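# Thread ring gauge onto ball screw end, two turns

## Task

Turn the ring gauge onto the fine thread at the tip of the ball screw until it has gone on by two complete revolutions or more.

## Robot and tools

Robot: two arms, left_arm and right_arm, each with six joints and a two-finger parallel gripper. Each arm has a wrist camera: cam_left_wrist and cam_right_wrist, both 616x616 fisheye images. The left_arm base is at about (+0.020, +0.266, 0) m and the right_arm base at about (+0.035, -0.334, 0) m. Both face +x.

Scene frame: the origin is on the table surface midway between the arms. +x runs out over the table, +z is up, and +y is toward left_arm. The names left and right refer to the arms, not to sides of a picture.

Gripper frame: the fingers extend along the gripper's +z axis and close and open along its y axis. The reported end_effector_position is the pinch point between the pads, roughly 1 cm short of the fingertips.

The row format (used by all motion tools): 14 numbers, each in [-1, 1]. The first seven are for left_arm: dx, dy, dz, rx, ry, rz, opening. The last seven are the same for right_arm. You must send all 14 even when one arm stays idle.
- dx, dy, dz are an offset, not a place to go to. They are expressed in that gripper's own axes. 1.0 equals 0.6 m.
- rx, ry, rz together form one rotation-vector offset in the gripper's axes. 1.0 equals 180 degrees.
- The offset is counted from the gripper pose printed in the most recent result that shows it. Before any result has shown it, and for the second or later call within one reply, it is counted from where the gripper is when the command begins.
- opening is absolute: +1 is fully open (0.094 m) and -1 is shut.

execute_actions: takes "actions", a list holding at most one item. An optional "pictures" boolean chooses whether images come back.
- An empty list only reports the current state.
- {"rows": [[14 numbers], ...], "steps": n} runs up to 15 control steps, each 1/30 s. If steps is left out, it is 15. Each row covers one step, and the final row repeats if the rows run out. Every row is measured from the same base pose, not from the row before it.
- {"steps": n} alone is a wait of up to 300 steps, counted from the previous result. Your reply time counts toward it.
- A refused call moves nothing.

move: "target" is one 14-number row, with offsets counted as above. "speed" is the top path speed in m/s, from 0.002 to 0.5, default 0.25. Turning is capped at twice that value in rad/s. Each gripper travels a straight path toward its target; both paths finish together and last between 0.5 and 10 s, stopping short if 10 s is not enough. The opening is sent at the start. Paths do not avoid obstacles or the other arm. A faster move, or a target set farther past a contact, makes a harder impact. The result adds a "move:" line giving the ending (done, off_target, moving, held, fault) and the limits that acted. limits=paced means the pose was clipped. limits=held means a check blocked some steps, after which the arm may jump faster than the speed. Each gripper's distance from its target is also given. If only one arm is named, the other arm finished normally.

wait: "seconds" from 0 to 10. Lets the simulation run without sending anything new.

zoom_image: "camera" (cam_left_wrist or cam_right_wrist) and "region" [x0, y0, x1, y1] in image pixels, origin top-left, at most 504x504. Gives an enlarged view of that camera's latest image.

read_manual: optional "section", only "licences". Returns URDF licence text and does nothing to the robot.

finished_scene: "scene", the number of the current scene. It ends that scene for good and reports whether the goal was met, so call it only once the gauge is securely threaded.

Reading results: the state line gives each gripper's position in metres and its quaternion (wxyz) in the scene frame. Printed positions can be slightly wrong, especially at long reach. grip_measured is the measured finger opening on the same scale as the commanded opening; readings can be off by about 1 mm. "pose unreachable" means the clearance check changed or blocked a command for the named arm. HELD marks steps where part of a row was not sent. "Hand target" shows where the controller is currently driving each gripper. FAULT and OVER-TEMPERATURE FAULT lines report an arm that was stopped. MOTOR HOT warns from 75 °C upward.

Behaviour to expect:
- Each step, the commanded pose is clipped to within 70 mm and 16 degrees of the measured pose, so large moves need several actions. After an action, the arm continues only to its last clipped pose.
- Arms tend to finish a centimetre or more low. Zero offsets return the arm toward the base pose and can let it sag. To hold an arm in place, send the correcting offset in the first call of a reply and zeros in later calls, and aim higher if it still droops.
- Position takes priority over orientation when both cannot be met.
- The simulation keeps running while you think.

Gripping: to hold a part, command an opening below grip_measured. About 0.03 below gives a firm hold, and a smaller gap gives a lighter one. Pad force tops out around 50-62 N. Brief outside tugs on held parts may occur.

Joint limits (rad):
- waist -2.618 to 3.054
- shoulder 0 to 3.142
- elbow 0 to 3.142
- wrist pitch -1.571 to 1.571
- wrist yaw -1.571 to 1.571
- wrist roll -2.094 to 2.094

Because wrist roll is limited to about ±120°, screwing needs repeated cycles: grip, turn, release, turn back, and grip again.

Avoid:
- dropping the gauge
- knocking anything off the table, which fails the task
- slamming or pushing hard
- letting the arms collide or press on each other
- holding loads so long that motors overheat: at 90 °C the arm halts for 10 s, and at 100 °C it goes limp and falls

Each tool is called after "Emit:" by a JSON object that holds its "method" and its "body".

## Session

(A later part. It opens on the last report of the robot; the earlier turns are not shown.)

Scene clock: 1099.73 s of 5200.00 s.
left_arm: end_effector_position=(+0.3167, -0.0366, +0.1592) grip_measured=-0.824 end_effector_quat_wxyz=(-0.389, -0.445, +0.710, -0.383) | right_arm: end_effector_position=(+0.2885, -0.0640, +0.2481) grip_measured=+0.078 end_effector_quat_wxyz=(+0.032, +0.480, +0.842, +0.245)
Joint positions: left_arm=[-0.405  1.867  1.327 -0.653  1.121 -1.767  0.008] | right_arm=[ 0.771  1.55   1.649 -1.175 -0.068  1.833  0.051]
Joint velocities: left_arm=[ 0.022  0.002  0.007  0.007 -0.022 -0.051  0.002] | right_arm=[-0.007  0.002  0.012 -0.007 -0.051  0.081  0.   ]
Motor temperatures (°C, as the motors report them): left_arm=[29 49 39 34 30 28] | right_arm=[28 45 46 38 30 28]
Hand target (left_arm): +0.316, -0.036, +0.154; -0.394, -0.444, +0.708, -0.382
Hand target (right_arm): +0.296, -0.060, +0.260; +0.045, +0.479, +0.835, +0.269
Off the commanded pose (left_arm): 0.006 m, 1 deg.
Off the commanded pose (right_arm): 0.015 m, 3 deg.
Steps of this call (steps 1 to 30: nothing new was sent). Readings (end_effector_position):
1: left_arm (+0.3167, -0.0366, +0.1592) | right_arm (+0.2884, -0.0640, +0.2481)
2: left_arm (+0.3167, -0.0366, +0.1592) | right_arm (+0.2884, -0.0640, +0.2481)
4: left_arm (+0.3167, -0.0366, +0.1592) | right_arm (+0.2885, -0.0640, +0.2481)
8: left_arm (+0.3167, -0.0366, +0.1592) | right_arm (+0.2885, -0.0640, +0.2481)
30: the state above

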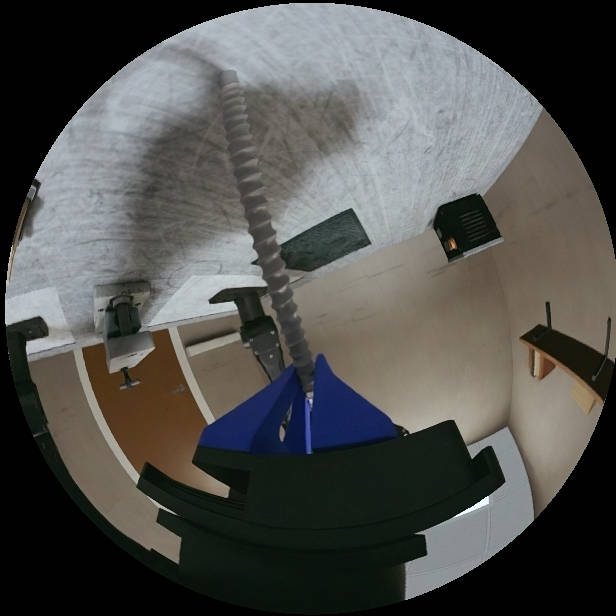

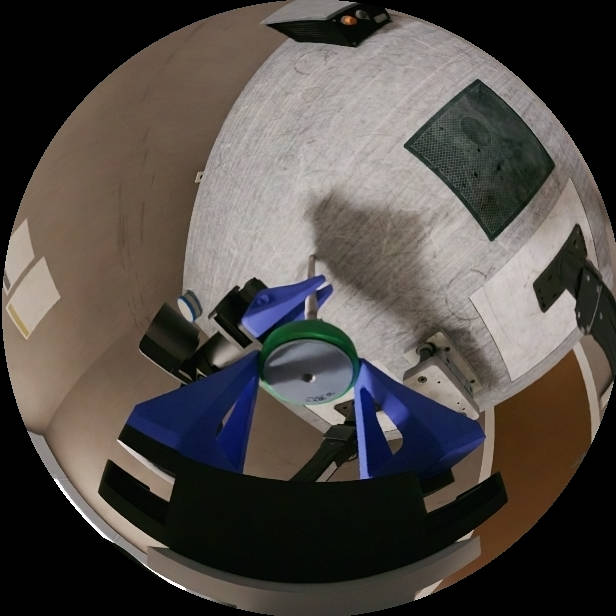

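Emit:
{"method": "execute_actions", "body": {"actions": [{"rows":[[-0.008,0.003,0.004,-0.002,0.003,-0.002,-0.87,0.0058,0.021,-0.0114,-0.0166,0.0046,0,0.04],[-0.008,0.003,0.004,-0.002,0.003,-0.002,-0.87,0.0048,0.0174,-0.008,-0.0141,0.0039,0,0.04],[-0.008,0.003,0.004,-0.002,0.003,-0.002,-0.87,0.0038,0.0137,-0.0047,-0.0117,0.0032,0,0.04],[-0.008,0.003,0.004,-0.002,0.003,-0.002,-0.87,0.0038,0.0136,-0.0041,-0.0117,0.0032,0,0.04],[-0.008,0.003,0.004,-0.002,0.003,-0.002,-0.87,0.0037,0.0135,-0.0036,-0.0117,0.0032,0,0.04],[-0.008,0.003,0.004,-0.002,0.003,-0.002,-0.87,0.0037,0.0135,-0.003,-0.0117,0.0032,0,0.04],[-0.008,0.003,0.004,-0.002,0.003,-0.002,-0.87,0.0037,0.0134,-0.0025,-0.0117,0.0032,0,0.04],[-0.008,0.003,0.004,-0.002,0.003,-0.002,-0.87,0.0037,0.0133,-0.0019,-0.0117,0.0032,0,0.04],[-0.008,0.003,0.004,-0.002,0.003,-0.002,-0.87,0.0036,0.0132,-0.0014,-0.0117,0.0032,0,0.04],[-0.008,0.003,0.004,-0.002,0.003,-0.002,-0.87,0.0036,0.0132,-0.0008,-0.0117,0.0032,0,0.04],[-0.008,0.003,0.004,-0.002,0.003,-0.002,-0.87,0.0036,0.0131,-0.0002,-0.0117,0.0032,0,0.04],[-0.008,0.003,0.004,-0.002,0.003,-0.002,-0.87,0.0036,0.013,0.0003,-0.0117,0.0032,0,0.04],[-0.008,0.003,0.004,-0.002,0.003,-0.002,-0.87,0.0035,0.0129,0.0009,-0.0117,0.0032,0,0.04],[-0.008,0.003,0.004,-0.002,0.003,-0.002,-0.87,0.0035,0.0129,0.0014,-0.0117,0.0032,0,0.04],[-0.008,0.003,0.004,-0.002,0.003,-0.002,-0.87,0.0035,0.0128,0.002,-0.0117,0.0032,0,0.04]],"steps":15}], "pictures": false}}

Emit:
{"method": "wait", "body": {"seconds": 0.8}}

Emit:
{"method": "zoom_image", "body": {"camera": "cam_right_wrist", "region": [250, 230, 370, 410]}}

Scene clock: 1120.27 s of 5200.00 s.
left_arm: end_effector_position=(+0.3167, -0.0366, +0.1592) grip_measured=-0.824 end_effector_quat_wxyz=(-0.389, -0.445, +0.710, -0.383) | right_arm: end_effector_position=(+0.2895, -0.0630, +0.2486) grip_measured=+0.078 end_effector_quat_wxyz=(+0.033, +0.479, +0.841, +0.248)
Joint positions: left_arm=[-0.405  1.867  1.327 -0.653  1.121 -1.767  0.008] | right_arm=[ 0.771  1.55   1.648 -1.168 -0.068  1.833  0.051]
Joint velocities: left_arm=[ 0.002  0.017 -0.032  0.11  -0.007  0.037  0.002] | right_arm=[-0.012 -0.012 -0.027  0.051  0.051  0.037 -0.001]
Motor temperatures (°C, as the motors report them): left_arm=[29 49 39 34 30 28] | right_arm=[28 45 46 38 30 28]
Hand target (left_arm): +0.316, -0.036, +0.154; -0.394, -0.444, +0.708, -0.382
Hand target (right_arm): +0.294, -0.059, +0.251; +0.037, +0.478, +0.838, +0.262
Off the commanded pose (left_arm): 0.006 m, 1 deg.
Off the commanded pose (right_arm): 0.007 m, 2 deg.
Steps of this call (steps 1 to 90: nothing new was sent; then 17.03 s passed at rest; steps 91 to 105: all 15 steps of this action). Readings (end_effector_position):
91: left_arm (+0.3167, -0.0366, +0.1592) | right_arm (+0.2885, -0.0640, +0.2481)
92: left_arm (+0.3167, -0.0366, +0.1592) | right_arm (+0.2885, -0.0640, +0.2481)
94: left_arm (+0.3167, -0.0366, +0.1592) | right_arm (+0.2885, -0.0640, +0.2481)
98: left_arm (+0.3167, -0.0366, +0.1592) | right_arm (+0.2886, -0.0638, +0.2482)
105: the state above

Scene clock: 1121.07 s of 5200.00 s.
left_arm: end_effector_position=(+0.3167, -0.0366, +0.1592) grip_measured=-0.824 end_effector_quat_wxyz=(-0.389, -0.445, +0.710, -0.383) | right_arm: end_effector_position=(+0.2896, -0.0629, +0.2485) grip_measured=+0.078 end_effector_quat_wxyz=(+0.033, +0.479, +0.841, +0.248)
Joint positions: left_arm=[-0.405  1.867  1.327 -0.653  1.121 -1.767  0.008] | right_arm=[ 0.771  1.55   1.648 -1.167 -0.068  1.833  0.051]
Joint velocities: left_arm=[ 0.022 -0.002 -0.017 -0.022  0.037 -0.037 -0.001] | right_arm=[-0.007 -0.017  0.002 -0.051  0.037 -0.007  0.001]
Motor temperatures (°C, as the motors report them): left_arm=[29 49 39 34 30 28] | right_arm=[28 45 46 38 30 28]
Hand target (left_arm): +0.316, -0.036, +0.154; -0.394, -0.444, +0.708, -0.382
Hand target (right_arm): +0.294, -0.059, +0.251; +0.037, +0.478, +0.838, +0.262
Off the commanded pose (left_arm): 0.006 m, 1 deg.
Off the commanded pose (right_arm): 0.006 m, 2 deg.
Steps of this call (steps 1 to 24: nothing new was sent). Readings (end_effector_position):
1: left_arm (+0.3167, -0.0366, +0.1592) | right_arm (+0.2896, -0.0629, +0.2485)
2: left_arm (+0.3167, -0.0366, +0.1592) | right_arm (+0.2896, -0.0629, +0.2485)
4: left_arm (+0.3167, -0.0366, +0.1592) | right_arm (+0.2896, -0.0629, +0.2485)
8: left_arm (+0.3167, -0.0366, +0.1592) | right_arm (+0.2896, -0.0629, +0.2485)
24: the state above

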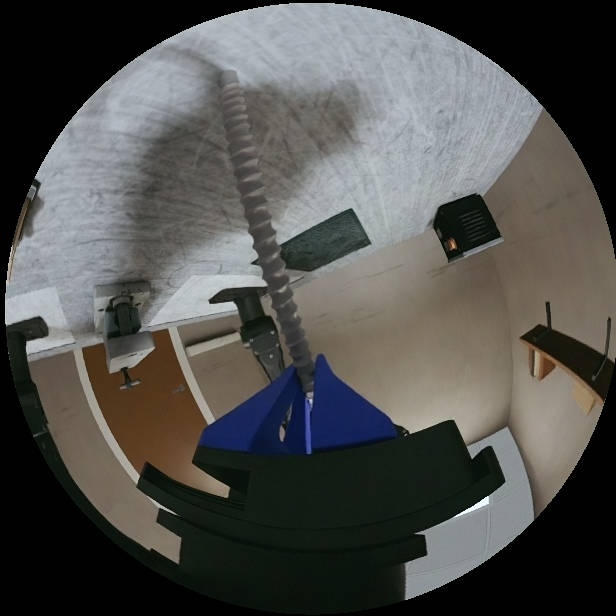

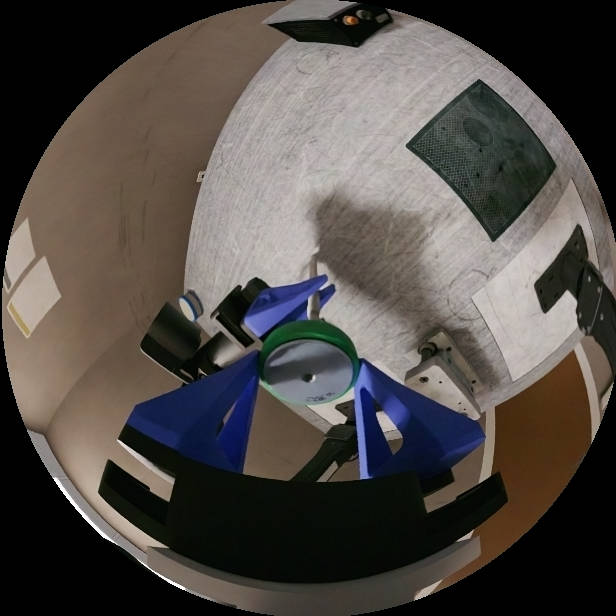

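Region (250, 230, 370, 410) of cam_right_wrist's 616x616 image, scaled by 2.800, with more detail than that image has.

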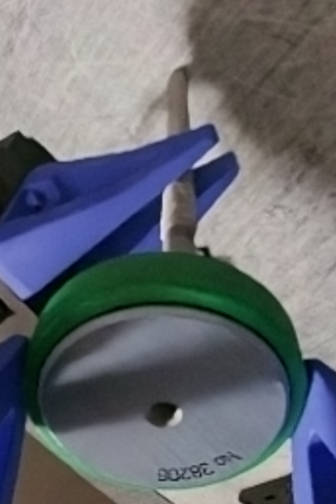

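Emit:
{"method": "execute_actions", "body": {"actions": [{"rows":[[-0.008,0.003,0.004,-0.002,0.003,-0.002,-0.87,0.0037,0.0135,-0.005,-0.0115,0.0031,0,0.04],[-0.008,0.003,0.004,-0.002,0.003,-0.002,-0.87,0.0039,0.0143,-0.0114,-0.0114,0.0031,0,0.04],[-0.008,0.003,0.004,-0.002,0.003,-0.002,-0.87,0.004,0.0145,-0.0129,-0.0122,0.0033,0,0.04],[-0.008,0.003,0.004,-0.002,0.003,-0.002,-0.87,0.004,0.0147,-0.0145,-0.0129,0.0035,0,0.04],[-0.008,0.003,0.004,-0.002,0.003,-0.002,-0.87,0.0041,0.0148,-0.016,-0.0137,0.0037,0,0.04],[-0.008,0.003,0.004,-0.002,0.003,-0.002,-0.87,0.0041,0.015,-0.0176,-0.0144,0.0039,0,0.04],[-0.008,0.003,0.004,-0.002,0.003,-0.002,-0.87,0.0042,0.0152,-0.0191,-0.0152,0.0042,0,0.04],[-0.008,0.003,0.004,-0.002,0.003,-0.002,-0.87,0.0042,0.0154,-0.0206,-0.016,0.0044,0,0.04],[-0.008,0.003,0.004,-0.002,0.003,-0.002,-0.87,0.0043,0.0156,-0.0222,-0.0167,0.0046,0,0.04],[-0.008,0.003,0.004,-0.002,0.003,-0.002,-0.87,0.0043,0.0157,-0.0237,-0.0175,0.0048,0,0.04],[-0.008,0.003,0.004,-0.002,0.003,-0.002,-0.87,0.0044,0.0159,-0.0253,-0.0182,0.005,0,0.04],[-0.008,0.003,0.004,-0.002,0.003,-0.002,-0.87,0.0044,0.0161,-0.0268,-0.019,0.0052,0,0.04]],"steps":15}], "pictures": false}}

Emit:
{"method": "execute_actions", "body": {"actions": [{"steps":12}], "pictures": false}}

Scene clock: 1147.93 s of 5200.00 s.
left_arm: end_effector_position=(+0.3167, -0.0366, +0.1592) grip_measured=-0.824 end_effector_quat_wxyz=(-0.389, -0.445, +0.710, -0.383) | right_arm: end_effector_position=(+0.2895, -0.0630, +0.2488) grip_measured=+0.078 end_effector_quat_wxyz=(+0.033, +0.479, +0.841, +0.248)
Joint positions: left_arm=[-0.405  1.867  1.327 -0.653  1.121 -1.767  0.008] | right_arm=[ 0.771  1.55   1.648 -1.168 -0.068  1.833  0.051]
Joint velocities: left_arm=[-0.017  0.002 -0.007 -0.066  0.022 -0.007  0.001] | right_arm=[ 0.002  0.007 -0.007 -0.007  0.022 -0.007 -0.   ]
Motor temperatures (°C, as the motors report them): left_arm=[29 49 39 34 30 28] | right_arm=[28 45 44 39 30 28]
Hand target (left_arm): +0.316, -0.036, +0.154; -0.394, -0.444, +0.708, -0.382
Hand target (right_arm): +0.291, -0.063, +0.267; +0.041, +0.476, +0.834, +0.276
Off the commanded pose (left_arm): 0.006 m, 1 deg.
Off the commanded pose (right_arm): 0.019 m, 4 deg.
Steps of this call (steps 1 to 90: nothing new was sent; then 23.37 s passed at rest; steps 91 to 105: all 15 steps of this action). Readings (end_effector_position):
91: left_arm (+0.3167, -0.0366, +0.1592) | right_arm (+0.2896, -0.0629, +0.2485)
92: left_arm (+0.3167, -0.0366, +0.1592) | right_arm (+0.2896, -0.0629, +0.2485)
94: left_arm (+0.3167, -0.0366, +0.1592) | right_arm (+0.2896, -0.0629, +0.2485)
98: left_arm (+0.3167, -0.0366, +0.1592) | right_arm (+0.2896, -0.0629, +0.2485)
105: the state above

Scene clock: 1148.33 s of 5200.00 s.
left_arm: end_effector_position=(+0.3167, -0.0366, +0.1592) grip_measured=-0.824 end_effector_quat_wxyz=(-0.389, -0.445, +0.710, -0.383) | right_arm: end_effector_position=(+0.2895, -0.0630, +0.2488) grip_measured=+0.078 end_effector_quat_wxyz=(+0.033, +0.479, +0.841, +0.248)
Joint positions: left_arm=[-0.405  1.867  1.327 -0.653  1.121 -1.767  0.008] | right_arm=[ 0.771  1.55   1.648 -1.168 -0.068  1.833  0.051]
Joint velocities: left_arm=[-0.002  0.007 -0.002  0.022  0.022  0.007  0.   ] | right_arm=[-0.002 -0.007  0.002 -0.081  0.022 -0.081 -0.001]
Motor temperatures (°C, as the motors report them): left_arm=[29 49 39 34 30 28] | right_arm=[28 45 44 38 30 28]
Hand target (left_arm): +0.316, -0.036, +0.154; -0.394, -0.444, +0.708, -0.382
Hand target (right_arm): +0.291, -0.063, +0.267; +0.041, +0.476, +0.834, +0.276
Off the commanded pose (left_arm): 0.006 m, 1 deg.
Off the commanded pose (right_arm): 0.019 m, 4 deg.
Steps of this call (steps 1 to 12: nothing new was sent). Readings (end_effector_position):
1: left_arm (+0.3167, -0.0366, +0.1592) | right_arm (+0.2895, -0.0630, +0.2488)
2: left_arm (+0.3167, -0.0366, +0.1592) | right_arm (+0.2895, -0.0630, +0.2488)
4: left_arm (+0.3167, -0.0366, +0.1592) | right_arm (+0.2895, -0.0630, +0.2488)
8: left_arm (+0.3167, -0.0366, +0.1592) | right_arm (+0.2895, -0.0630, +0.2488)
12: the state above

Emit:
{"method": "execute_actions", "body": {"actions": [{"rows":[[-0.008,0.003,0.004,-0.002,0.003,-0.002,-0.87,0.0042,0.0154,-0.0207,-0.016,0.0044,0,0.04],[-0.008,0.003,0.004,-0.002,0.003,-0.002,-0.87,0.004,0.0146,-0.0207,-0.0154,0.0042,0,0.04],[-0.008,0.003,0.004,-0.002,0.003,-0.002,-0.87,0.0038,0.0138,-0.0207,-0.0148,0.0041,0,0.04],[-0.008,0.003,0.004,-0.002,0.003,-0.002,-0.87,0.0035,0.013,-0.0207,-0.0141,0.0039,0,0.04],[-0.008,0.003,0.004,-0.002,0.003,-0.002,-0.87,0.0033,0.0122,-0.0207,-0.0135,0.0037,0,0.04],[-0.008,0.003,0.004,-0.002,0.003,-0.002,-0.87,0.0031,0.0114,-0.0207,-0.0129,0.0035,0,0.04],[-0.008,0.003,0.004,-0.002,0.003,-0.002,-0.87,0.0029,0.0106,-0.0207,-0.0123,0.0034,0,0.04],[-0.008,0.003,0.004,-0.002,0.003,-0.002,-0.87,0.0027,0.0098,-0.0207,-0.0117,0.0032,0,0.04],[-0.008,0.003,0.004,-0.002,0.003,-0.002,-0.87,0.0025,0.009,-0.0207,-0.011,0.003,0,0.04],[-0.008,0.003,0.004,-0.002,0.003,-0.002,-0.87,0.0022,0.0082,-0.0207,-0.0104,0.0028,0,0.04],[-0.008,0.003,0.004,-0.002,0.003,-0.002,-0.87,0.002,0.0074,-0.0207,-0.0098,0.0027,0,0.04],[-0.008,0.003,0.004,-0.002,0.003,-0.002,-0.87,0.0018,0.0066,-0.0207,-0.0092,0.0025,0,0.04]],"steps":15}], "pictures": false}}

Emit:
{"method": "execute_actions", "body": {"actions": [{"steps":24}], "pictures": false}}

Scene clock: 1163.03 s of 5200.00 s.
left_arm: end_effector_position=(+0.3167, -0.0366, +0.1592) grip_measured=-0.824 end_effector_quat_wxyz=(-0.389, -0.445, +0.710, -0.383) | right_arm: end_effector_position=(+0.2890, -0.0635, +0.2484) grip_measured=+0.078 end_effector_quat_wxyz=(+0.033, +0.480, +0.842, +0.247)
Joint positions: left_arm=[-0.405  1.867  1.327 -0.653  1.121 -1.767  0.008] | right_arm=[ 0.771  1.55   1.648 -1.171 -0.068  1.833  0.051]
Joint velocities: left_arm=[ 0.012 -0.017  0.002  0.037 -0.051  0.022 -0.   ] | right_arm=[-0.007 -0.007  0.002 -0.007  0.022  0.022  0.001]
Motor temperatures (°C, as the motors report them): left_arm=[29 49 39 34 30 28] | right_arm=[28 46 45 38 30 28]
Hand target (left_arm): +0.316, -0.036, +0.154; -0.394, -0.444, +0.708, -0.382
Hand target (right_arm): +0.288, -0.065, +0.261; +0.037, +0.478, +0.838, +0.262
Off the commanded pose (left_arm): 0.006 m, 1 deg.
Off the commanded pose (right_arm): 0.013 m, 2 deg.
Steps of this call (steps 1 to 90: nothing new was sent; then 11.20 s passed at rest; steps 91 to 105: all 15 steps of this action). Readings (end_effector_position):
91: left_arm (+0.3167, -0.0366, +0.1592) | right_arm (+0.2895, -0.0630, +0.2488)
92: left_arm (+0.3167, -0.0366, +0.1592) | right_arm (+0.2895, -0.0630, +0.2488)
94: left_arm (+0.3167, -0.0366, +0.1592) | right_arm (+0.2894, -0.0631, +0.2487)
98: left_arm (+0.3167, -0.0366, +0.1592) | right_arm (+0.2894, -0.0631, +0.2487)
105: the state above

Scene clock: 1163.83 s of 5200.00 s.
left_arm: end_effector_position=(+0.3167, -0.0366, +0.1592) grip_measured=-0.824 end_effector_quat_wxyz=(-0.389, -0.445, +0.710, -0.383) | right_arm: end_effector_position=(+0.2888, -0.0637, +0.2482) grip_measured=+0.078 end_effector_quat_wxyz=(+0.032, +0.480, +0.842, +0.246)
Joint positions: left_arm=[-0.405  1.867  1.327 -0.653  1.121 -1.767  0.008] | right_arm=[ 0.771  1.55   1.648 -1.172 -0.068  1.833  0.051]
Joint velocities: left_arm=[ 0.017 -0.007 -0.007  0.022  0.022  0.022 -0.   ] | right_arm=[ 0.002  0.012 -0.007 -0.007 -0.007 -0.037  0.   ]
Motor temperatures (°C, as the motors report them): left_arm=[29 49 39 34 30 28] | right_arm=[28 46 45 38 30 28]
Hand target (left_arm): +0.316, -0.036, +0.154; -0.394, -0.444, +0.708, -0.382
Hand target (right_arm): +0.288, -0.065, +0.261; +0.037, +0.478, +0.838, +0.262
Off the commanded pose (left_arm): 0.006 m, 1 deg.
Off the commanded pose (right_arm): 0.013 m, 2 deg.
Steps of this call (steps 1 to 24: nothing new was sent). Readings (end_effector_position):
1: left_arm (+0.3167, -0.0366, +0.1592) | right_arm (+0.2890, -0.0635, +0.2484)
2: left_arm (+0.3167, -0.0366, +0.1592) | right_arm (+0.2890, -0.0635, +0.2484)
4: left_arm (+0.3167, -0.0366, +0.1592) | right_arm (+0.2889, -0.0636, +0.2483)
8: left_arm (+0.3167, -0.0366, +0.1592) | right_arm (+0.2888, -0.0636, +0.2483)
24: the state above

Emit:
{"method": "execute_actions", "body": {"actions": [{"rows":[[-0.008,0.003,0.004,-0.002,0.003,-0.002,-0.87,0.002,0.0074,-0.0207,-0.0098,0.0027,0,0.04],[-0.008,0.003,0.004,-0.002,0.003,-0.002,-0.87,0.0018,0.0066,-0.0207,-0.0092,0.0025,0,0.04],[-0.008,0.003,0.004,-0.002,0.003,-0.002,-0.87,0.0016,0.0058,-0.0207,-0.0086,0.0024,0,0.04]],"steps":15}], "pictures": false}}

Emit:
{"method": "wait", "body": {"seconds": 0.7}}

Emit:
{"method": "zoom_image", "body": {"camera": "cam_right_wrist", "region": [280, 240, 340, 330]}}

Scene clock: 1169.83 s of 5200.00 s.
left_arm: end_effector_position=(+0.3167, -0.0366, +0.1592) grip_measured=-0.824 end_effector_quat_wxyz=(-0.389, -0.445, +0.710, -0.383) | right_arm: end_effector_position=(+0.2870, -0.0655, +0.2469) grip_measured=+0.078 end_effector_quat_wxyz=(+0.031, +0.481, +0.843, +0.241)
Joint positions: left_arm=[-0.405  1.867  1.327 -0.653  1.121 -1.767  0.008] | right_arm=[ 0.771  1.55   1.648 -1.184 -0.068  1.833  0.051]
Joint velocities: left_arm=[-0.002  0.002 -0.022  0.037  0.051 -0.022 -0.   ] | right_arm=[-0.002 -0.012 -0.012 -0.051 -0.007 -0.037 -0.   ]
Motor temperatures (°C, as the motors report them): left_arm=[29 49 39 34 30 28] | right_arm=[28 46 46 38 30 28]
Hand target (left_arm): +0.316, -0.036, +0.154; -0.394, -0.444, +0.708, -0.382
Hand target (right_arm): +0.287, -0.066, +0.261; +0.036, +0.478, +0.838, +0.259
Off the commanded pose (left_arm): 0.006 m, 1 deg.
Off the commanded pose (right_arm): 0.014 m, 2 deg.
Steps of this call (steps 1 to 90: nothing new was sent; then 2.50 s passed at rest; steps 91 to 105: all 15 steps of this action). Readings (end_effector_position):
91: left_arm (+0.3167, -0.0366, +0.1592) | right_arm (+0.2888, -0.0637, +0.2482)
92: left_arm (+0.3167, -0.0366, +0.1592) | right_arm (+0.2887, -0.0638, +0.2481)
94: left_arm (+0.3167, -0.0366, +0.1592) | right_arm (+0.2884, -0.0641, +0.2479)
98: left_arm (+0.3167, -0.0366, +0.1592) | right_arm (+0.2874, -0.0651, +0.2472)
105: the state above

Scene clock: 1170.53 s of 5200.00 s.
left_arm: end_effector_position=(+0.3167, -0.0366, +0.1592) grip_measured=-0.824 end_effector_quat_wxyz=(-0.389, -0.445, +0.710, -0.383) | right_arm: end_effector_position=(+0.2870, -0.0655, +0.2469) grip_measured=+0.078 end_effector_quat_wxyz=(+0.031, +0.481, +0.843, +0.241)
Joint positions: left_arm=[-0.405  1.867  1.327 -0.653  1.121 -1.767  0.008] | right_arm=[ 0.771  1.55   1.648 -1.184 -0.068  1.833  0.051]
Joint velocities: left_arm=[-0.012 -0.012  0.002  0.051 -0.007 -0.037 -0.   ] | right_arm=[ 0.002  0.007 -0.002  0.022 -0.095  0.007 -0.   ]
Motor temperatures (°C, as the motors report them): left_arm=[29 49 39 34 30 28] | right_arm=[28 46 46 38 30 28]
Hand target (left_arm): +0.316, -0.036, +0.154; -0.394, -0.444, +0.708, -0.382
Hand target (right_arm): +0.287, -0.066, +0.261; +0.036, +0.478, +0.838, +0.259
Off the commanded pose (left_arm): 0.006 m, 1 deg.
Off the commanded pose (right_arm): 0.014 m, 2 deg.
Steps of this call (steps 1 to 21: nothing new was sent). Readings (end_effector_position):
1: left_arm (+0.3167, -0.0366, +0.1592) | right_arm (+0.2870, -0.0655, +0.2469)
2: left_arm (+0.3167, -0.0366, +0.1592) | right_arm (+0.2870, -0.0655, +0.2469)
4: left_arm (+0.3167, -0.0366, +0.1592) | right_arm (+0.2870, -0.0655, +0.2469)
8: left_arm (+0.3167, -0.0366, +0.1592) | right_arm (+0.2870, -0.0655, +0.2469)
21: the state above

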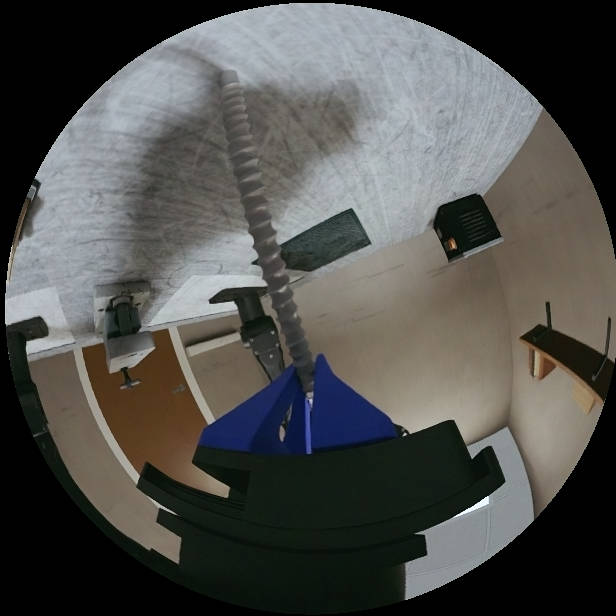

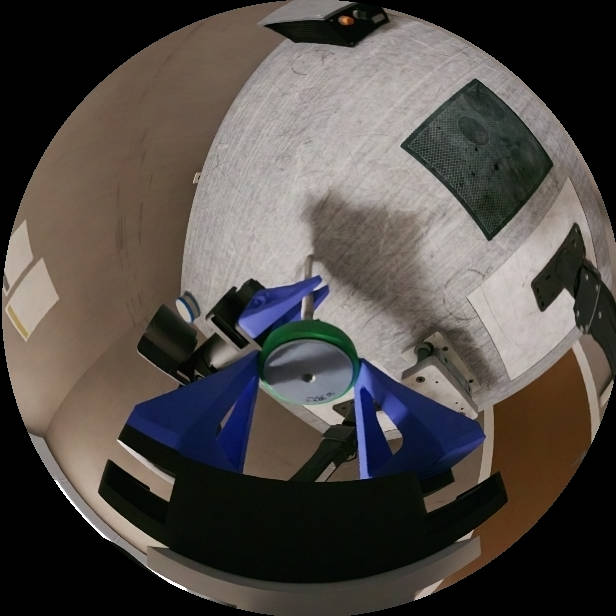

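Region (280, 240, 340, 330) of cam_right_wrist's 616x616 image, scaled by 5.600, with more detail than that image has.

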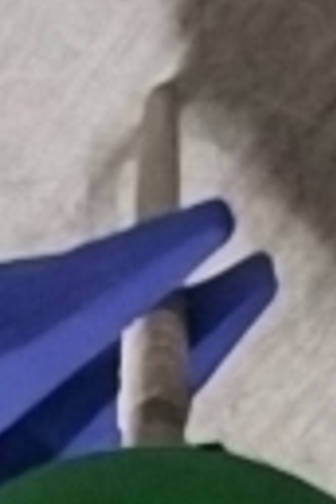

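Emit:
{"method": "execute_actions", "body": {"actions": [{"rows":[[-0.008,0.003,0.004,-0.002,0.003,-0.002,-0.87,0.004,0.0146,-0.0207,-0.0154,0.0042,0,0.04],[-0.008,0.003,0.004,-0.002,0.003,-0.002,-0.87,0.0051,0.0186,-0.0207,-0.0184,0.0051,0,0.04],[-0.008,0.003,0.004,-0.002,0.003,-0.002,-0.87,0.0058,0.021,-0.0207,-0.0203,0.0056,0,0.04],[-0.008,0.003,0.004,-0.002,0.003,-0.002,-0.87,0.0062,0.0226,-0.0207,-0.0215,0.0059,0,0.04],[-0.008,0.003,0.004,-0.002,0.003,-0.002,-0.87,0.0065,0.0236,-0.0207,-0.0223,0.0061,0,0.04],[-0.008,0.003,0.004,-0.002,0.003,-0.002,-0.87,0.0068,0.0246,-0.0207,-0.023,0.0063,0,0.04]],"steps":15}], "pictures": false}}

Emit:
{"method": "execute_actions", "body": {"actions": [{"steps":24}], "pictures": false}}

Scene clock: 1178.13 s of 5200.00 s.
left_arm: end_effector_position=(+0.3167, -0.0366, +0.1592) grip_measured=-0.824 end_effector_quat_wxyz=(-0.389, -0.445, +0.710, -0.383) | right_arm: end_effector_position=(+0.2881, -0.0643, +0.2477) grip_measured=+0.078 end_effector_quat_wxyz=(+0.032, +0.480, +0.842, +0.244)
Joint positions: left_arm=[-0.405  1.867  1.327 -0.653  1.121 -1.767  0.008] | right_arm=[ 0.771  1.55   1.648 -1.176 -0.068  1.833  0.051]
Joint velocities: left_arm=[-0.007 -0.002  0.002 -0.022 -0.022  0.022 -0.   ] | right_arm=[ 0.007  0.007 -0.002  0.007  0.037 -0.022 -0.   ]
Motor temperatures (°C, as the motors report them): left_arm=[29 49 39 34 30 28] | right_arm=[28 46 46 37 30 28]
Hand target (left_arm): +0.316, -0.036, +0.154; -0.394, -0.444, +0.708, -0.382
Hand target (right_arm): +0.293, -0.061, +0.265; +0.040, +0.477, +0.834, +0.275
Off the commanded pose (left_arm): 0.006 m, 1 deg.
Off the commanded pose (right_arm): 0.018 m, 4 deg.
Steps of this call (steps 1 to 90: nothing new was sent; then 4.10 s passed at rest; steps 91 to 105: all 15 steps of this action). Readings (end_effector_position):
91: left_arm (+0.3167, -0.0366, +0.1592) | right_arm (+0.2870, -0.0655, +0.2469)
92: left_arm (+0.3167, -0.0366, +0.1592) | right_arm (+0.2870, -0.0655, +0.2469)
94: left_arm (+0.3167, -0.0366, +0.1592) | right_arm (+0.2872, -0.0653, +0.2470)
98: left_arm (+0.3167, -0.0366, +0.1592) | right_arm (+0.2879, -0.0646, +0.2476)
105: the state above

Scene clock: 1178.93 s of 5200.00 s.
left_arm: end_effector_position=(+0.3167, -0.0366, +0.1592) grip_measured=-0.824 end_effector_quat_wxyz=(-0.389, -0.445, +0.710, -0.383) | right_arm: end_effector_position=(+0.2881, -0.0643, +0.2477) grip_measured=+0.078 end_effector_quat_wxyz=(+0.032, +0.480, +0.842, +0.244)
Joint positions: left_arm=[-0.405  1.867  1.327 -0.653  1.121 -1.767  0.008] | right_arm=[ 0.771  1.55   1.648 -1.176 -0.068  1.833  0.051]
Joint velocities: left_arm=[-0.012 -0.002 -0.012  0.066 -0.095 -0.081 -0.001] | right_arm=[-0.007  0.012  0.007 -0.081 -0.022  0.051 -0.001]
Motor temperatures (°C, as the motors report them): left_arm=[29 49 39 34 30 28] | right_arm=[28 46 46 37 30 28]
Hand target (left_arm): +0.316, -0.036, +0.154; -0.394, -0.444, +0.708, -0.382
Hand target (right_arm): +0.293, -0.061, +0.265; +0.040, +0.477, +0.834, +0.275
Off the commanded pose (left_arm): 0.006 m, 1 deg.
Off the commanded pose (right_arm): 0.018 m, 4 deg.
Steps of this call (steps 1 to 24: nothing new was sent). Readings (end_effector_position):
1: left_arm (+0.3167, -0.0366, +0.1592) | right_arm (+0.2881, -0.0643, +0.2477)
2: left_arm (+0.3167, -0.0366, +0.1592) | right_arm (+0.2881, -0.0643, +0.2477)
4: left_arm (+0.3167, -0.0366, +0.1592) | right_arm (+0.2881, -0.0643, +0.2477)
8: left_arm (+0.3167, -0.0366, +0.1592) | right_arm (+0.2881, -0.0643, +0.2477)
24: the state above

Emit:
{"method": "execute_actions", "body": {"actions": [{"rows":[[-0.008,0.003,0.004,-0.002,0.003,-0.002,-0.87,0.0055,0.0199,-0.0146,-0.0169,0.0046,0,0.04],[-0.008,0.003,0.004,-0.002,0.003,-0.002,-0.87,0.0042,0.0153,-0.0104,-0.0138,0.0038,0,0.04],[-0.008,0.003,0.004,-0.002,0.003,-0.002,-0.87,0.0029,0.0107,-0.0062,-0.0107,0.0029,0,0.04],[-0.008,0.003,0.004,-0.002,0.003,-0.002,-0.87,0.0027,0.0098,-0.0054,-0.0101,0.0027,0,0.04],[-0.008,0.003,0.004,-0.002,0.003,-0.002,-0.87,0.0024,0.0089,-0.0045,-0.0095,0.0026,0,0.04],[-0.008,0.003,0.004,-0.002,0.003,-0.002,-0.87,0.0022,0.008,-0.0037,-0.0089,0.0024,0,0.04],[-0.008,0.003,0.004,-0.002,0.003,-0.002,-0.87,0.002,0.0073,-0.003,-0.0084,0.0023,0,0.04],[-0.008,0.003,0.004,-0.002,0.003,-0.002,-0.87,0.0018,0.0066,-0.0024,-0.008,0.0022,0,0.04],[-0.008,0.003,0.004,-0.002,0.003,-0.002,-0.87,0.0017,0.0061,-0.002,-0.0077,0.0021,0,0.04],[-0.008,0.003,0.004,-0.002,0.003,-0.002,-0.87,0.0016,0.0057,-0.0016,-0.0074,0.002,0,0.04],[-0.008,0.003,0.004,-0.002,0.003,-0.002,-0.87,0.0014,0.0052,-0.0011,-0.0071,0.002,0,0.04],[-0.008,0.003,0.004,-0.002,0.003,-0.002,-0.87,0.0013,0.0048,-0.0007,-0.0068,0.0019,0,0.04],[-0.008,0.003,0.004,-0.002,0.003,-0.002,-0.87,0.0012,0.0043,-0.0003,-0.0065,0.0018,0,0.04]],"steps":15}], "pictures": false}}

Emit:
{"method": "execute_actions", "body": {"actions": [{"steps":20}], "pictures": false}}

Scene clock: 1193.97 s of 5200.00 s.
left_arm: end_effector_position=(+0.3167, -0.0366, +0.1592) grip_measured=-0.824 end_effector_quat_wxyz=(-0.389, -0.445, +0.710, -0.383) | right_arm: end_effector_position=(+0.2881, -0.0644, +0.2450) grip_measured=+0.078 end_effector_quat_wxyz=(+0.032, +0.480, +0.842, +0.242)
Joint positions: left_arm=[-0.405  1.867  1.327 -0.653  1.121 -1.767  0.008] | right_arm=[ 0.771  1.55   1.638 -1.171 -0.068  1.833  0.051]
Joint velocities: left_arm=[ 0.007 -0.002 -0.027 -0.037  0.022 -0.007  0.   ] | right_arm=[ 0.002  0.017 -0.012  0.007 -0.051  0.007 -0.001]
Motor temperatures (°C, as the motors report them): left_arm=[29 49 39 34 30 28] | right_arm=[28 46 46 38 30 28]
Hand target (left_arm): +0.316, -0.036, +0.154; -0.394, -0.444, +0.708, -0.382
Hand target (right_arm): +0.290, -0.063, +0.249; +0.035, +0.479, +0.840, +0.254
Off the commanded pose (left_arm): 0.006 m, 1 deg.
Off the commanded pose (right_arm): 0.005 m, 1 deg.
Steps of this call (steps 1 to 90: nothing new was sent; then 11.53 s passed at rest; steps 91 to 105: all 15 steps of this action). Readings (end_effector_position):
91: left_arm (+0.3167, -0.0366, +0.1592) | right_arm (+0.2881, -0.0643, +0.2477)
92: left_arm (+0.3167, -0.0366, +0.1592) | right_arm (+0.2881, -0.0643, +0.2477)
94: left_arm (+0.3167, -0.0366, +0.1592) | right_arm (+0.2881, -0.0643, +0.2477)
98: left_arm (+0.3167, -0.0366, +0.1592) | right_arm (+0.2881, -0.0643, +0.2477)
105: the state above

Scene clock: 1194.63 s of 5200.00 s.
left_arm: end_effector_position=(+0.3167, -0.0366, +0.1592) grip_measured=-0.824 end_effector_quat_wxyz=(-0.389, -0.445, +0.710, -0.383) | right_arm: end_effector_position=(+0.2882, -0.0643, +0.2449) grip_measured=+0.078 end_effector_quat_wxyz=(+0.032, +0.480, +0.842, +0.242)
Joint positions: left_arm=[-0.405  1.867  1.327 -0.653  1.121 -1.767  0.008] | right_arm=[ 0.771  1.55   1.638 -1.17  -0.068  1.833  0.051]
Joint velocities: left_arm=[-0.007 -0.017 -0.027  0.022  0.037  0.007  0.   ] | right_arm=[-0.007  0.002 -0.012  0.007  0.037 -0.037  0.001]
Motor temperatures (°C, as the motors report them): left_arm=[29 49 39 34 30 28] | right_arm=[28 46 46 38 30 28]
Hand target (left_arm): +0.316, -0.036, +0.154; -0.394, -0.444, +0.708, -0.382
Hand target (right_arm): +0.290, -0.063, +0.249; +0.035, +0.479, +0.840, +0.254
Off the commanded pose (left_arm): 0.006 m, 1 deg.
Off the commanded pose (right_arm): 0.005 m, 1 deg.
Steps of this call (steps 1 to 20: nothing new was sent). Readings (end_effector_position):
1: left_arm (+0.3167, -0.0366, +0.1592) | right_arm (+0.2882, -0.0643, +0.2450)
2: left_arm (+0.3167, -0.0366, +0.1592) | right_arm (+0.2882, -0.0643, +0.2449)
4: left_arm (+0.3167, -0.0366, +0.1592) | right_arm (+0.2882, -0.0643, +0.2449)
8: left_arm (+0.3167, -0.0366, +0.1592) | right_arm (+0.2882, -0.0643, +0.2449)
20: the state above

Emit:
{"method": "execute_actions", "body": {"actions": []}}

Scene clock: 1213.27 s of 5200.00 s.
left_arm: end_effector_position=(+0.3167, -0.0366, +0.1592) grip_measured=-0.824 end_effector_quat_wxyz=(-0.389, -0.445, +0.710, -0.383) | right_arm: end_effector_position=(+0.2882, -0.0643, +0.2449) grip_measured=+0.078 end_effector_quat_wxyz=(+0.032, +0.480, +0.842, +0.242)
Joint positions: left_arm=[-0.405  1.867  1.327 -0.653  1.121 -1.767  0.008] | right_arm=[ 0.771  1.55   1.638 -1.17  -0.068  1.833  0.051]
Joint velocities: left_arm=[-0.012 -0.007  0.002 -0.007  0.007 -0.051 -0.   ] | right_arm=[-0.012  0.002  0.012 -0.095 -0.11   0.037  0.002]
Motor temperatures (°C, as the motors report them): left_arm=[29 49 39 34 30 28] | right_arm=[28 46 45 38 30 28]
Hand target (left_arm): +0.316, -0.036, +0.154; -0.394, -0.444, +0.708, -0.382
Hand target (right_arm): +0.290, -0.063, +0.249; +0.035, +0.479, +0.840, +0.254
Off the commanded pose (left_arm): 0.006 m, 1 deg.
Off the commanded pose (right_arm): 0.005 m, 1 deg.
Steps of this call (steps 1 to 90: nothing new was sent; then 15.63 s passed at rest). Readings (end_effector_position):
1: left_arm (+0.3167, -0.0366, +0.1592) | right_arm (+0.2882, -0.0643, +0.2449)
2: left_arm (+0.3167, -0.0366, +0.1592) | right_arm (+0.2882, -0.0643, +0.2449)
4: left_arm (+0.3167, -0.0366, +0.1592) | right_arm (+0.2882, -0.0643, +0.2449)
8: left_arm (+0.3167, -0.0366, +0.1592) | right_arm (+0.2882, -0.0643, +0.2449)
90: the state above

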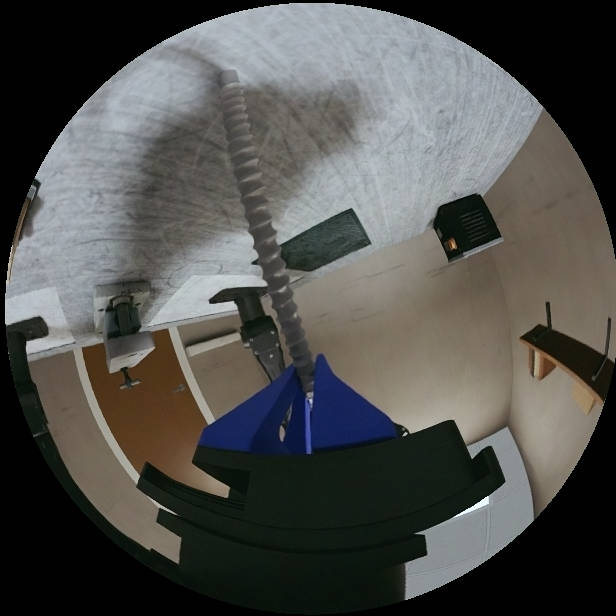

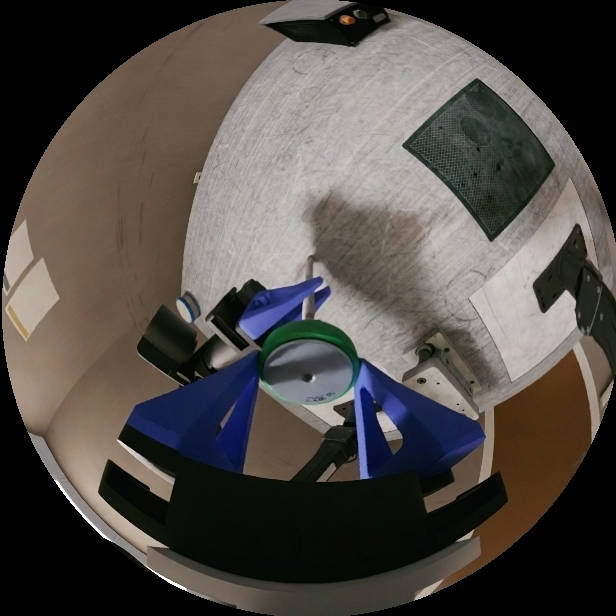

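Emit:
{"method": "zoom_image", "body": {"camera": "cam_right_wrist", "region": [250, 230, 370, 410]}}

Region (250, 230, 370, 410) of cam_right_wrist's 616x616 image, scaled by 2.800, with more detail than that image has.

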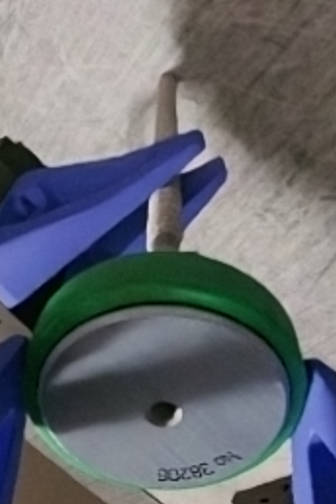

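Emit:
{"method": "execute_actions", "body": {"actions": [{"rows": [[-0.008,0.003,0.004,-0.002,0.003,-0.002,-0.87,0.0012,0.0043,-0.0003,-0.0065,0.0017,-0.02,0.04],[-0.008,0.003,0.004,-0.002,0.003,-0.002,-0.87,0.0016,0.0042,-0.0003,-0.006,0.0042,-0.05,0.04],[-0.008,0.003,0.004,-0.002,0.003,-0.002,-0.87,0.002,0.0041,-0.0003,-0.0058,0.0069,-0.085,0.04],[-0.008,0.003,0.004,-0.002,0.003,-0.002,-0.87,0.0021,0.0041,-0.0003,-0.067,0.063,-0.9,0.04]], "steps": 15}]}}

Scene clock: 1255.30 s of 5200.00 s.
left_arm: end_effector_position=(+0.3167, -0.0366, +0.1592) grip_measured=-0.824 end_effector_quat_wxyz=(-0.389, -0.445, +0.710, -0.383) | right_arm: end_effector_position=(+0.2891, -0.0635, +0.2423) grip_measured=+0.078 end_effector_quat_wxyz=(+0.105, +0.199, +0.949, +0.221)
Joint positions: left_arm=[-0.405  1.867  1.327 -0.653  1.121 -1.767  0.008] | right_arm=[ 0.771  1.55   1.626 -1.157 -0.068  1.21   0.051]
Joint velocities: left_arm=[ 0.007 -0.007 -0.007  0.037 -0.051 -0.007 -0.   ] | right_arm=[-0.007 -0.007 -0.022  0.051 -0.037 -1.341 -0.001]
Motor temperatures (°C, as the motors report them): left_arm=[29 49 39 34 30 28] | right_arm=[28 46 44 38 30 28]
Hand target (left_arm): +0.316, -0.036, +0.154; -0.394, -0.444, +0.708, -0.382
Hand target (right_arm): +0.289, -0.062, +0.246; +0.130, +0.100, +0.962, +0.219
Off the commanded pose (left_arm): 0.006 m, 1 deg.
Off the commanded pose (right_arm): 0.004 m, 127 deg; orientation clipped at the last step of the last action.
Steps of this call (steps 1 to 90: nothing new was sent; then 38.53 s passed at rest; steps 91 to 105: all 15 steps of this action). Readings (end_effector_position):
91: left_arm (+0.3167, -0.0366, +0.1592) | right_arm (+0.2883, -0.0643, +0.2446)
92: left_arm (+0.3167, -0.0366, +0.1592) | right_arm (+0.2884, -0.0642, +0.2442)
94: left_arm (+0.3167, -0.0366, +0.1592) | right_arm (+0.2887, -0.0639, +0.2434)
98: left_arm (+0.3167, -0.0366, +0.1592) | right_arm (+0.2890, -0.0636, +0.2425)
105: the state above

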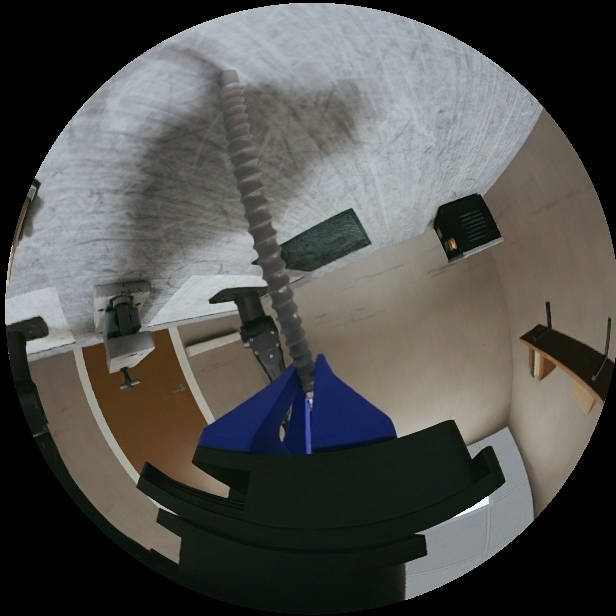

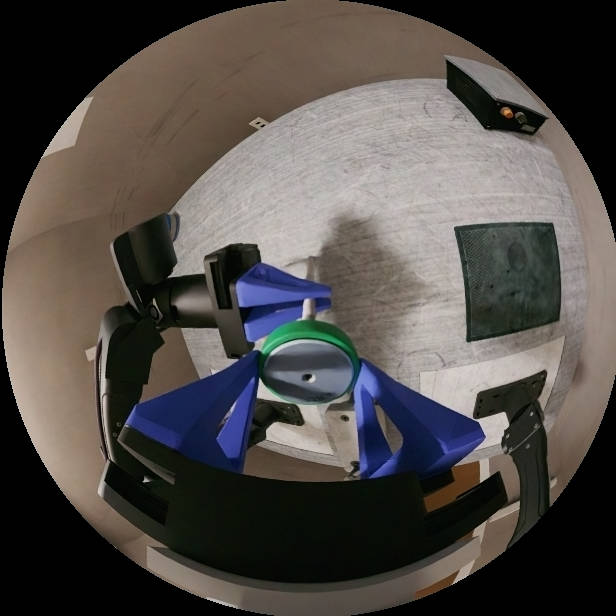

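Emit:
{"method": "zoom_image", "body": {"camera": "cam_right_wrist", "region": [250, 230, 370, 410]}}

Emit:
{"method": "execute_actions", "body": {"actions": [], "pictures": false}}

Region (250, 230, 370, 410) of cam_right_wrist's 616x616 image, scaled by 2.800, with more detail than that image has.

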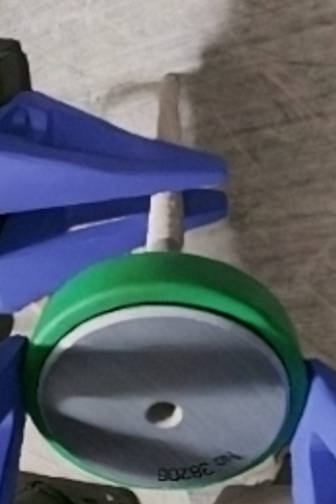

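Scene clock: 1260.50 s of 5200.00 s.
left_arm: end_effector_position=(+0.3167, -0.0366, +0.1592) grip_measured=-0.824 end_effector_quat_wxyz=(-0.389, -0.445, +0.710, -0.383) | right_arm: end_effector_position=(+0.2891, -0.0635, +0.2423) grip_measured=+0.078 end_effector_quat_wxyz=(+0.126, +0.105, +0.964, +0.210)
Joint positions: left_arm=[-0.405  1.867  1.327 -0.653  1.121 -1.767  0.008] | right_arm=[ 0.771  1.55   1.626 -1.157 -0.068  1.013  0.051]
Joint velocities: left_arm=[-0.012  0.002 -0.007  0.007 -0.037 -0.037  0.001] | right_arm=[-0.017 -0.007 -0.007 -0.022 -0.051  0.007 -0.002]
Motor temperatures (°C, as the motors report them): left_arm=[29 49 39 34 30 28] | right_arm=[28 46 44 37 30 28]
Hand target (left_arm): +0.316, -0.036, +0.154; -0.394, -0.444, +0.708, -0.382
Hand target (right_arm): +0.289, -0.062, +0.246; +0.130, +0.100, +0.962, +0.219
Off the commanded pose (left_arm): 0.006 m, 1 deg.
Off the commanded pose (right_arm): 0.004 m, 116 deg; orientation clipped at the last step of the last action.
Steps of this call (steps 1 to 90: nothing new was sent; then 2.20 s passed at rest). Readings (end_effector_position):
1: left_arm (+0.3167, -0.0366, +0.1592) | right_arm (+0.2891, -0.0635, +0.2423)
2: left_arm (+0.3167, -0.0366, +0.1592) | right_arm (+0.2891, -0.0635, +0.2423)
4: left_arm (+0.3167, -0.0366, +0.1592) | right_arm (+0.2891, -0.0635, +0.2423)
8: left_arm (+0.3167, -0.0366, +0.1592) | right_arm (+0.2891, -0.0635, +0.2423)
90: the state above

Emit:
{"method": "execute_actions", "body": {"actions": [{"rows": [[-0.008,0.003,0.004,-0.002,0.003,-0.002,-0.87,-0.0021,0.004,-0.0003,-0.0068,-0.0015,-0.03,0.04],[-0.008,0.003,0.004,-0.002,0.003,-0.002,-0.87,-0.0018,0.0042,-0.0003,-0.0085,0.0,-0.07,0.04],[-0.008,0.003,0.004,-0.002,0.003,-0.002,-0.87,-0.0015,0.0043,-0.0003,-0.092,-0.006,-0.9,0.04]], "steps": 15}], "pictures": false}}

Emit:
{"method": "execute_actions", "body": {"actions": [{"rows": [[-0.008,0.003,0.004,-0.002,0.003,-0.002,-0.87,-0.0039,0.0025,-0.0003,-0.069,-0.061,-0.9,0.04]], "steps": 15}], "pictures": false}}

Emit:
{"method": "execute_actions", "body": {"actions": [{"rows": [[-0.008,0.003,0.004,-0.002,0.003,-0.002,-0.87,-0.0046,-0.0006,-0.0003,-0.012,-0.091,-0.9,0.04]], "steps": 15}]}}

Scene clock: 1282.30 s of 5200.00 s.
left_arm: end_effector_position=(+0.3167, -0.0366, +0.1592) grip_measured=-0.824 end_effector_quat_wxyz=(-0.389, -0.445, +0.710, -0.383) | right_arm: end_effector_position=(+0.2900, -0.0625, +0.2396) grip_measured=+0.078 end_effector_quat_wxyz=(+0.187, -0.208, +0.947, +0.160)
Joint positions: left_arm=[-0.405  1.867  1.327 -0.653  1.121 -1.767  0.008] | right_arm=[ 0.771  1.55   1.614 -1.143 -0.068  0.365  0.051]
Joint velocities: left_arm=[-0.017 -0.007 -0.002 -0.022 -0.037 -0.007 -0.   ] | right_arm=[ 0.007 -0.012 -0.002 -0.022 -0.007 -1.385  0.   ]
Motor temperatures (°C, as the motors report them): left_arm=[29 49 39 34 30 28] | right_arm=[28 46 44 37 30 28]
Hand target (left_arm): +0.316, -0.036, +0.154; -0.394, -0.444, +0.708, -0.382
Hand target (right_arm): +0.290, -0.062, +0.244; +0.209, -0.303, +0.918, +0.147
Off the commanded pose (left_arm): 0.006 m, 1 deg.
Off the commanded pose (right_arm): 0.004 m, 126 deg; orientation clipped at the last step of the last action.
Steps of this call (steps 1 to 90: nothing new was sent; then 18.30 s passed at rest; steps 91 to 105: all 15 steps of this action). Readings (end_effector_position):
91: left_arm (+0.3167, -0.0366, +0.1592) | right_arm (+0.2891, -0.0635, +0.2421)
92: left_arm (+0.3167, -0.0366, +0.1592) | right_arm (+0.2892, -0.0634, +0.2417)
94: left_arm (+0.3167, -0.0366, +0.1592) | right_arm (+0.2895, -0.0631, +0.2408)
98: left_arm (+0.3167, -0.0366, +0.1592) | right_arm (+0.2899, -0.0627, +0.2399)
105: the state above

Scene clock: 1282.80 s of 5200.00 s.
left_arm: end_effector_position=(+0.3167, -0.0366, +0.1592) grip_measured=-0.824 end_effector_quat_wxyz=(-0.389, -0.445, +0.710, -0.383) | right_arm: end_effector_position=(+0.2909, -0.0615, +0.2369) grip_measured=+0.078 end_effector_quat_wxyz=(+0.231, -0.522, +0.816, +0.086)
Joint positions: left_arm=[-0.405  1.867  1.327 -0.653  1.121 -1.767  0.008] | right_arm=[ 0.771  1.55   1.602 -1.129 -0.068 -0.341  0.051]
Joint velocities: left_arm=[-0.002 -0.002  0.002  0.051 -0.007  0.022 -0.002] | right_arm=[-0.002  0.012  0.002 -0.037 -0.007 -1.355 -0.   ]
Motor temperatures (°C, as the motors report them): left_arm=[29 49 39 34 30 28] | right_arm=[28 46 44 37 30 28]
Hand target (left_arm): +0.316, -0.036, +0.154; -0.394, -0.444, +0.708, -0.382
Hand target (right_arm): +0.291, -0.061, +0.241; +0.248, -0.602, +0.756, +0.066
Off the commanded pose (left_arm): 0.006 m, 1 deg.
Off the commanded pose (right_arm): 0.004 m, 123 deg; orientation clipped at the last step of the last action.
Steps of this call (steps 1 to 15: all 15 steps of this action). Readings (end_effector_position):
1: left_arm (+0.3167, -0.0366, +0.1592) | right_arm (+0.2901, -0.0624, +0.2393)
2: left_arm (+0.3167, -0.0366, +0.1592) | right_arm (+0.2902, -0.0623, +0.2388)
4: left_arm (+0.3167, -0.0366, +0.1592) | right_arm (+0.2905, -0.0620, +0.2379)
8: left_arm (+0.3167, -0.0366, +0.1592) | right_arm (+0.2908, -0.0617, +0.2372)
15: the state above

Scene clock: 1283.30 s of 5200.00 s.
left_arm: end_effector_position=(+0.3167, -0.0366, +0.1592) grip_measured=-0.824 end_effector_quat_wxyz=(-0.389, -0.445, +0.710, -0.383) | right_arm: end_effector_position=(+0.2914, -0.0608, +0.2357) grip_measured=+0.078 end_effector_quat_wxyz=(-0.248, +0.774, -0.583, +0.000)
Joint positions: left_arm=[-0.405  1.867  1.327 -0.653  1.121 -1.767  0.008] | right_arm=[ 0.771  1.55   1.596 -1.121 -0.069 -1.053  0.051]
Joint velocities: left_arm=[ 0.007  0.002 -0.002 -0.022 -0.022 -0.051 -0.002] | right_arm=[-0.002 -0.007 -0.007  0.066 -0.007 -1.37   0.001]
Motor temperatures (°C, as the motors report them): left_arm=[29 49 39 34 30 28] | right_arm=[28 46 44 37 30 28]
Hand target (left_arm): +0.316, -0.036, +0.154; -0.394, -0.444, +0.708, -0.382
Hand target (right_arm): +0.292, -0.059, +0.239; -0.256, +0.827, -0.499, +0.024
Off the commanded pose (left_arm): 0.006 m, 1 deg.
Off the commanded pose (right_arm): 0.003 m, 122 deg; orientation clipped at the last step of the last action.
Steps of this call (steps 1 to 15: all 15 steps of this action). Readings (end_effector_position):
1: left_arm (+0.3167, -0.0366, +0.1592) | right_arm (+0.2909, -0.0615, +0.2366)
2: left_arm (+0.3167, -0.0366, +0.1592) | right_arm (+0.2911, -0.0613, +0.2362)
4: left_arm (+0.3167, -0.0366, +0.1592) | right_arm (+0.2913, -0.0610, +0.2356)
8: left_arm (+0.3167, -0.0366, +0.1592) | right_arm (+0.2915, -0.0608, +0.2357)
15: the state above

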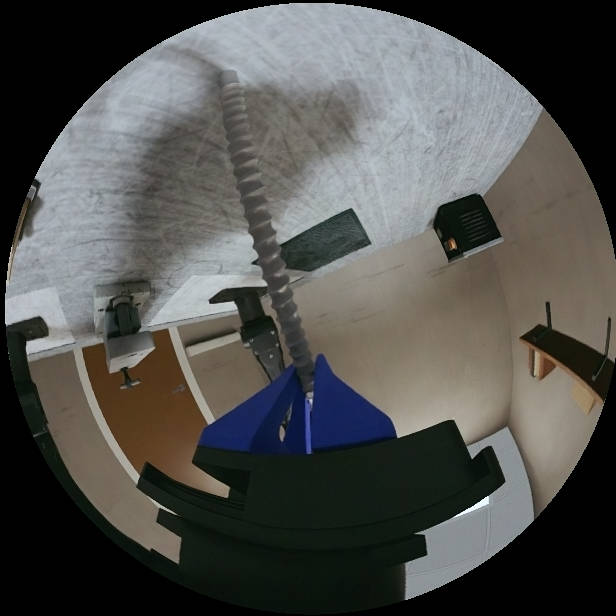

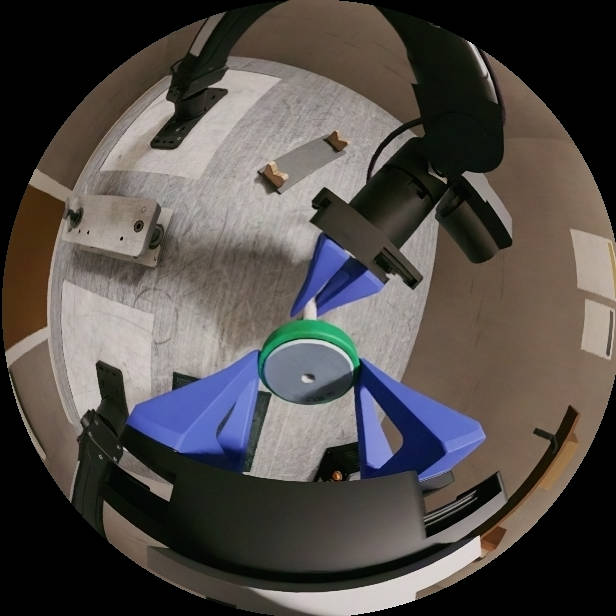

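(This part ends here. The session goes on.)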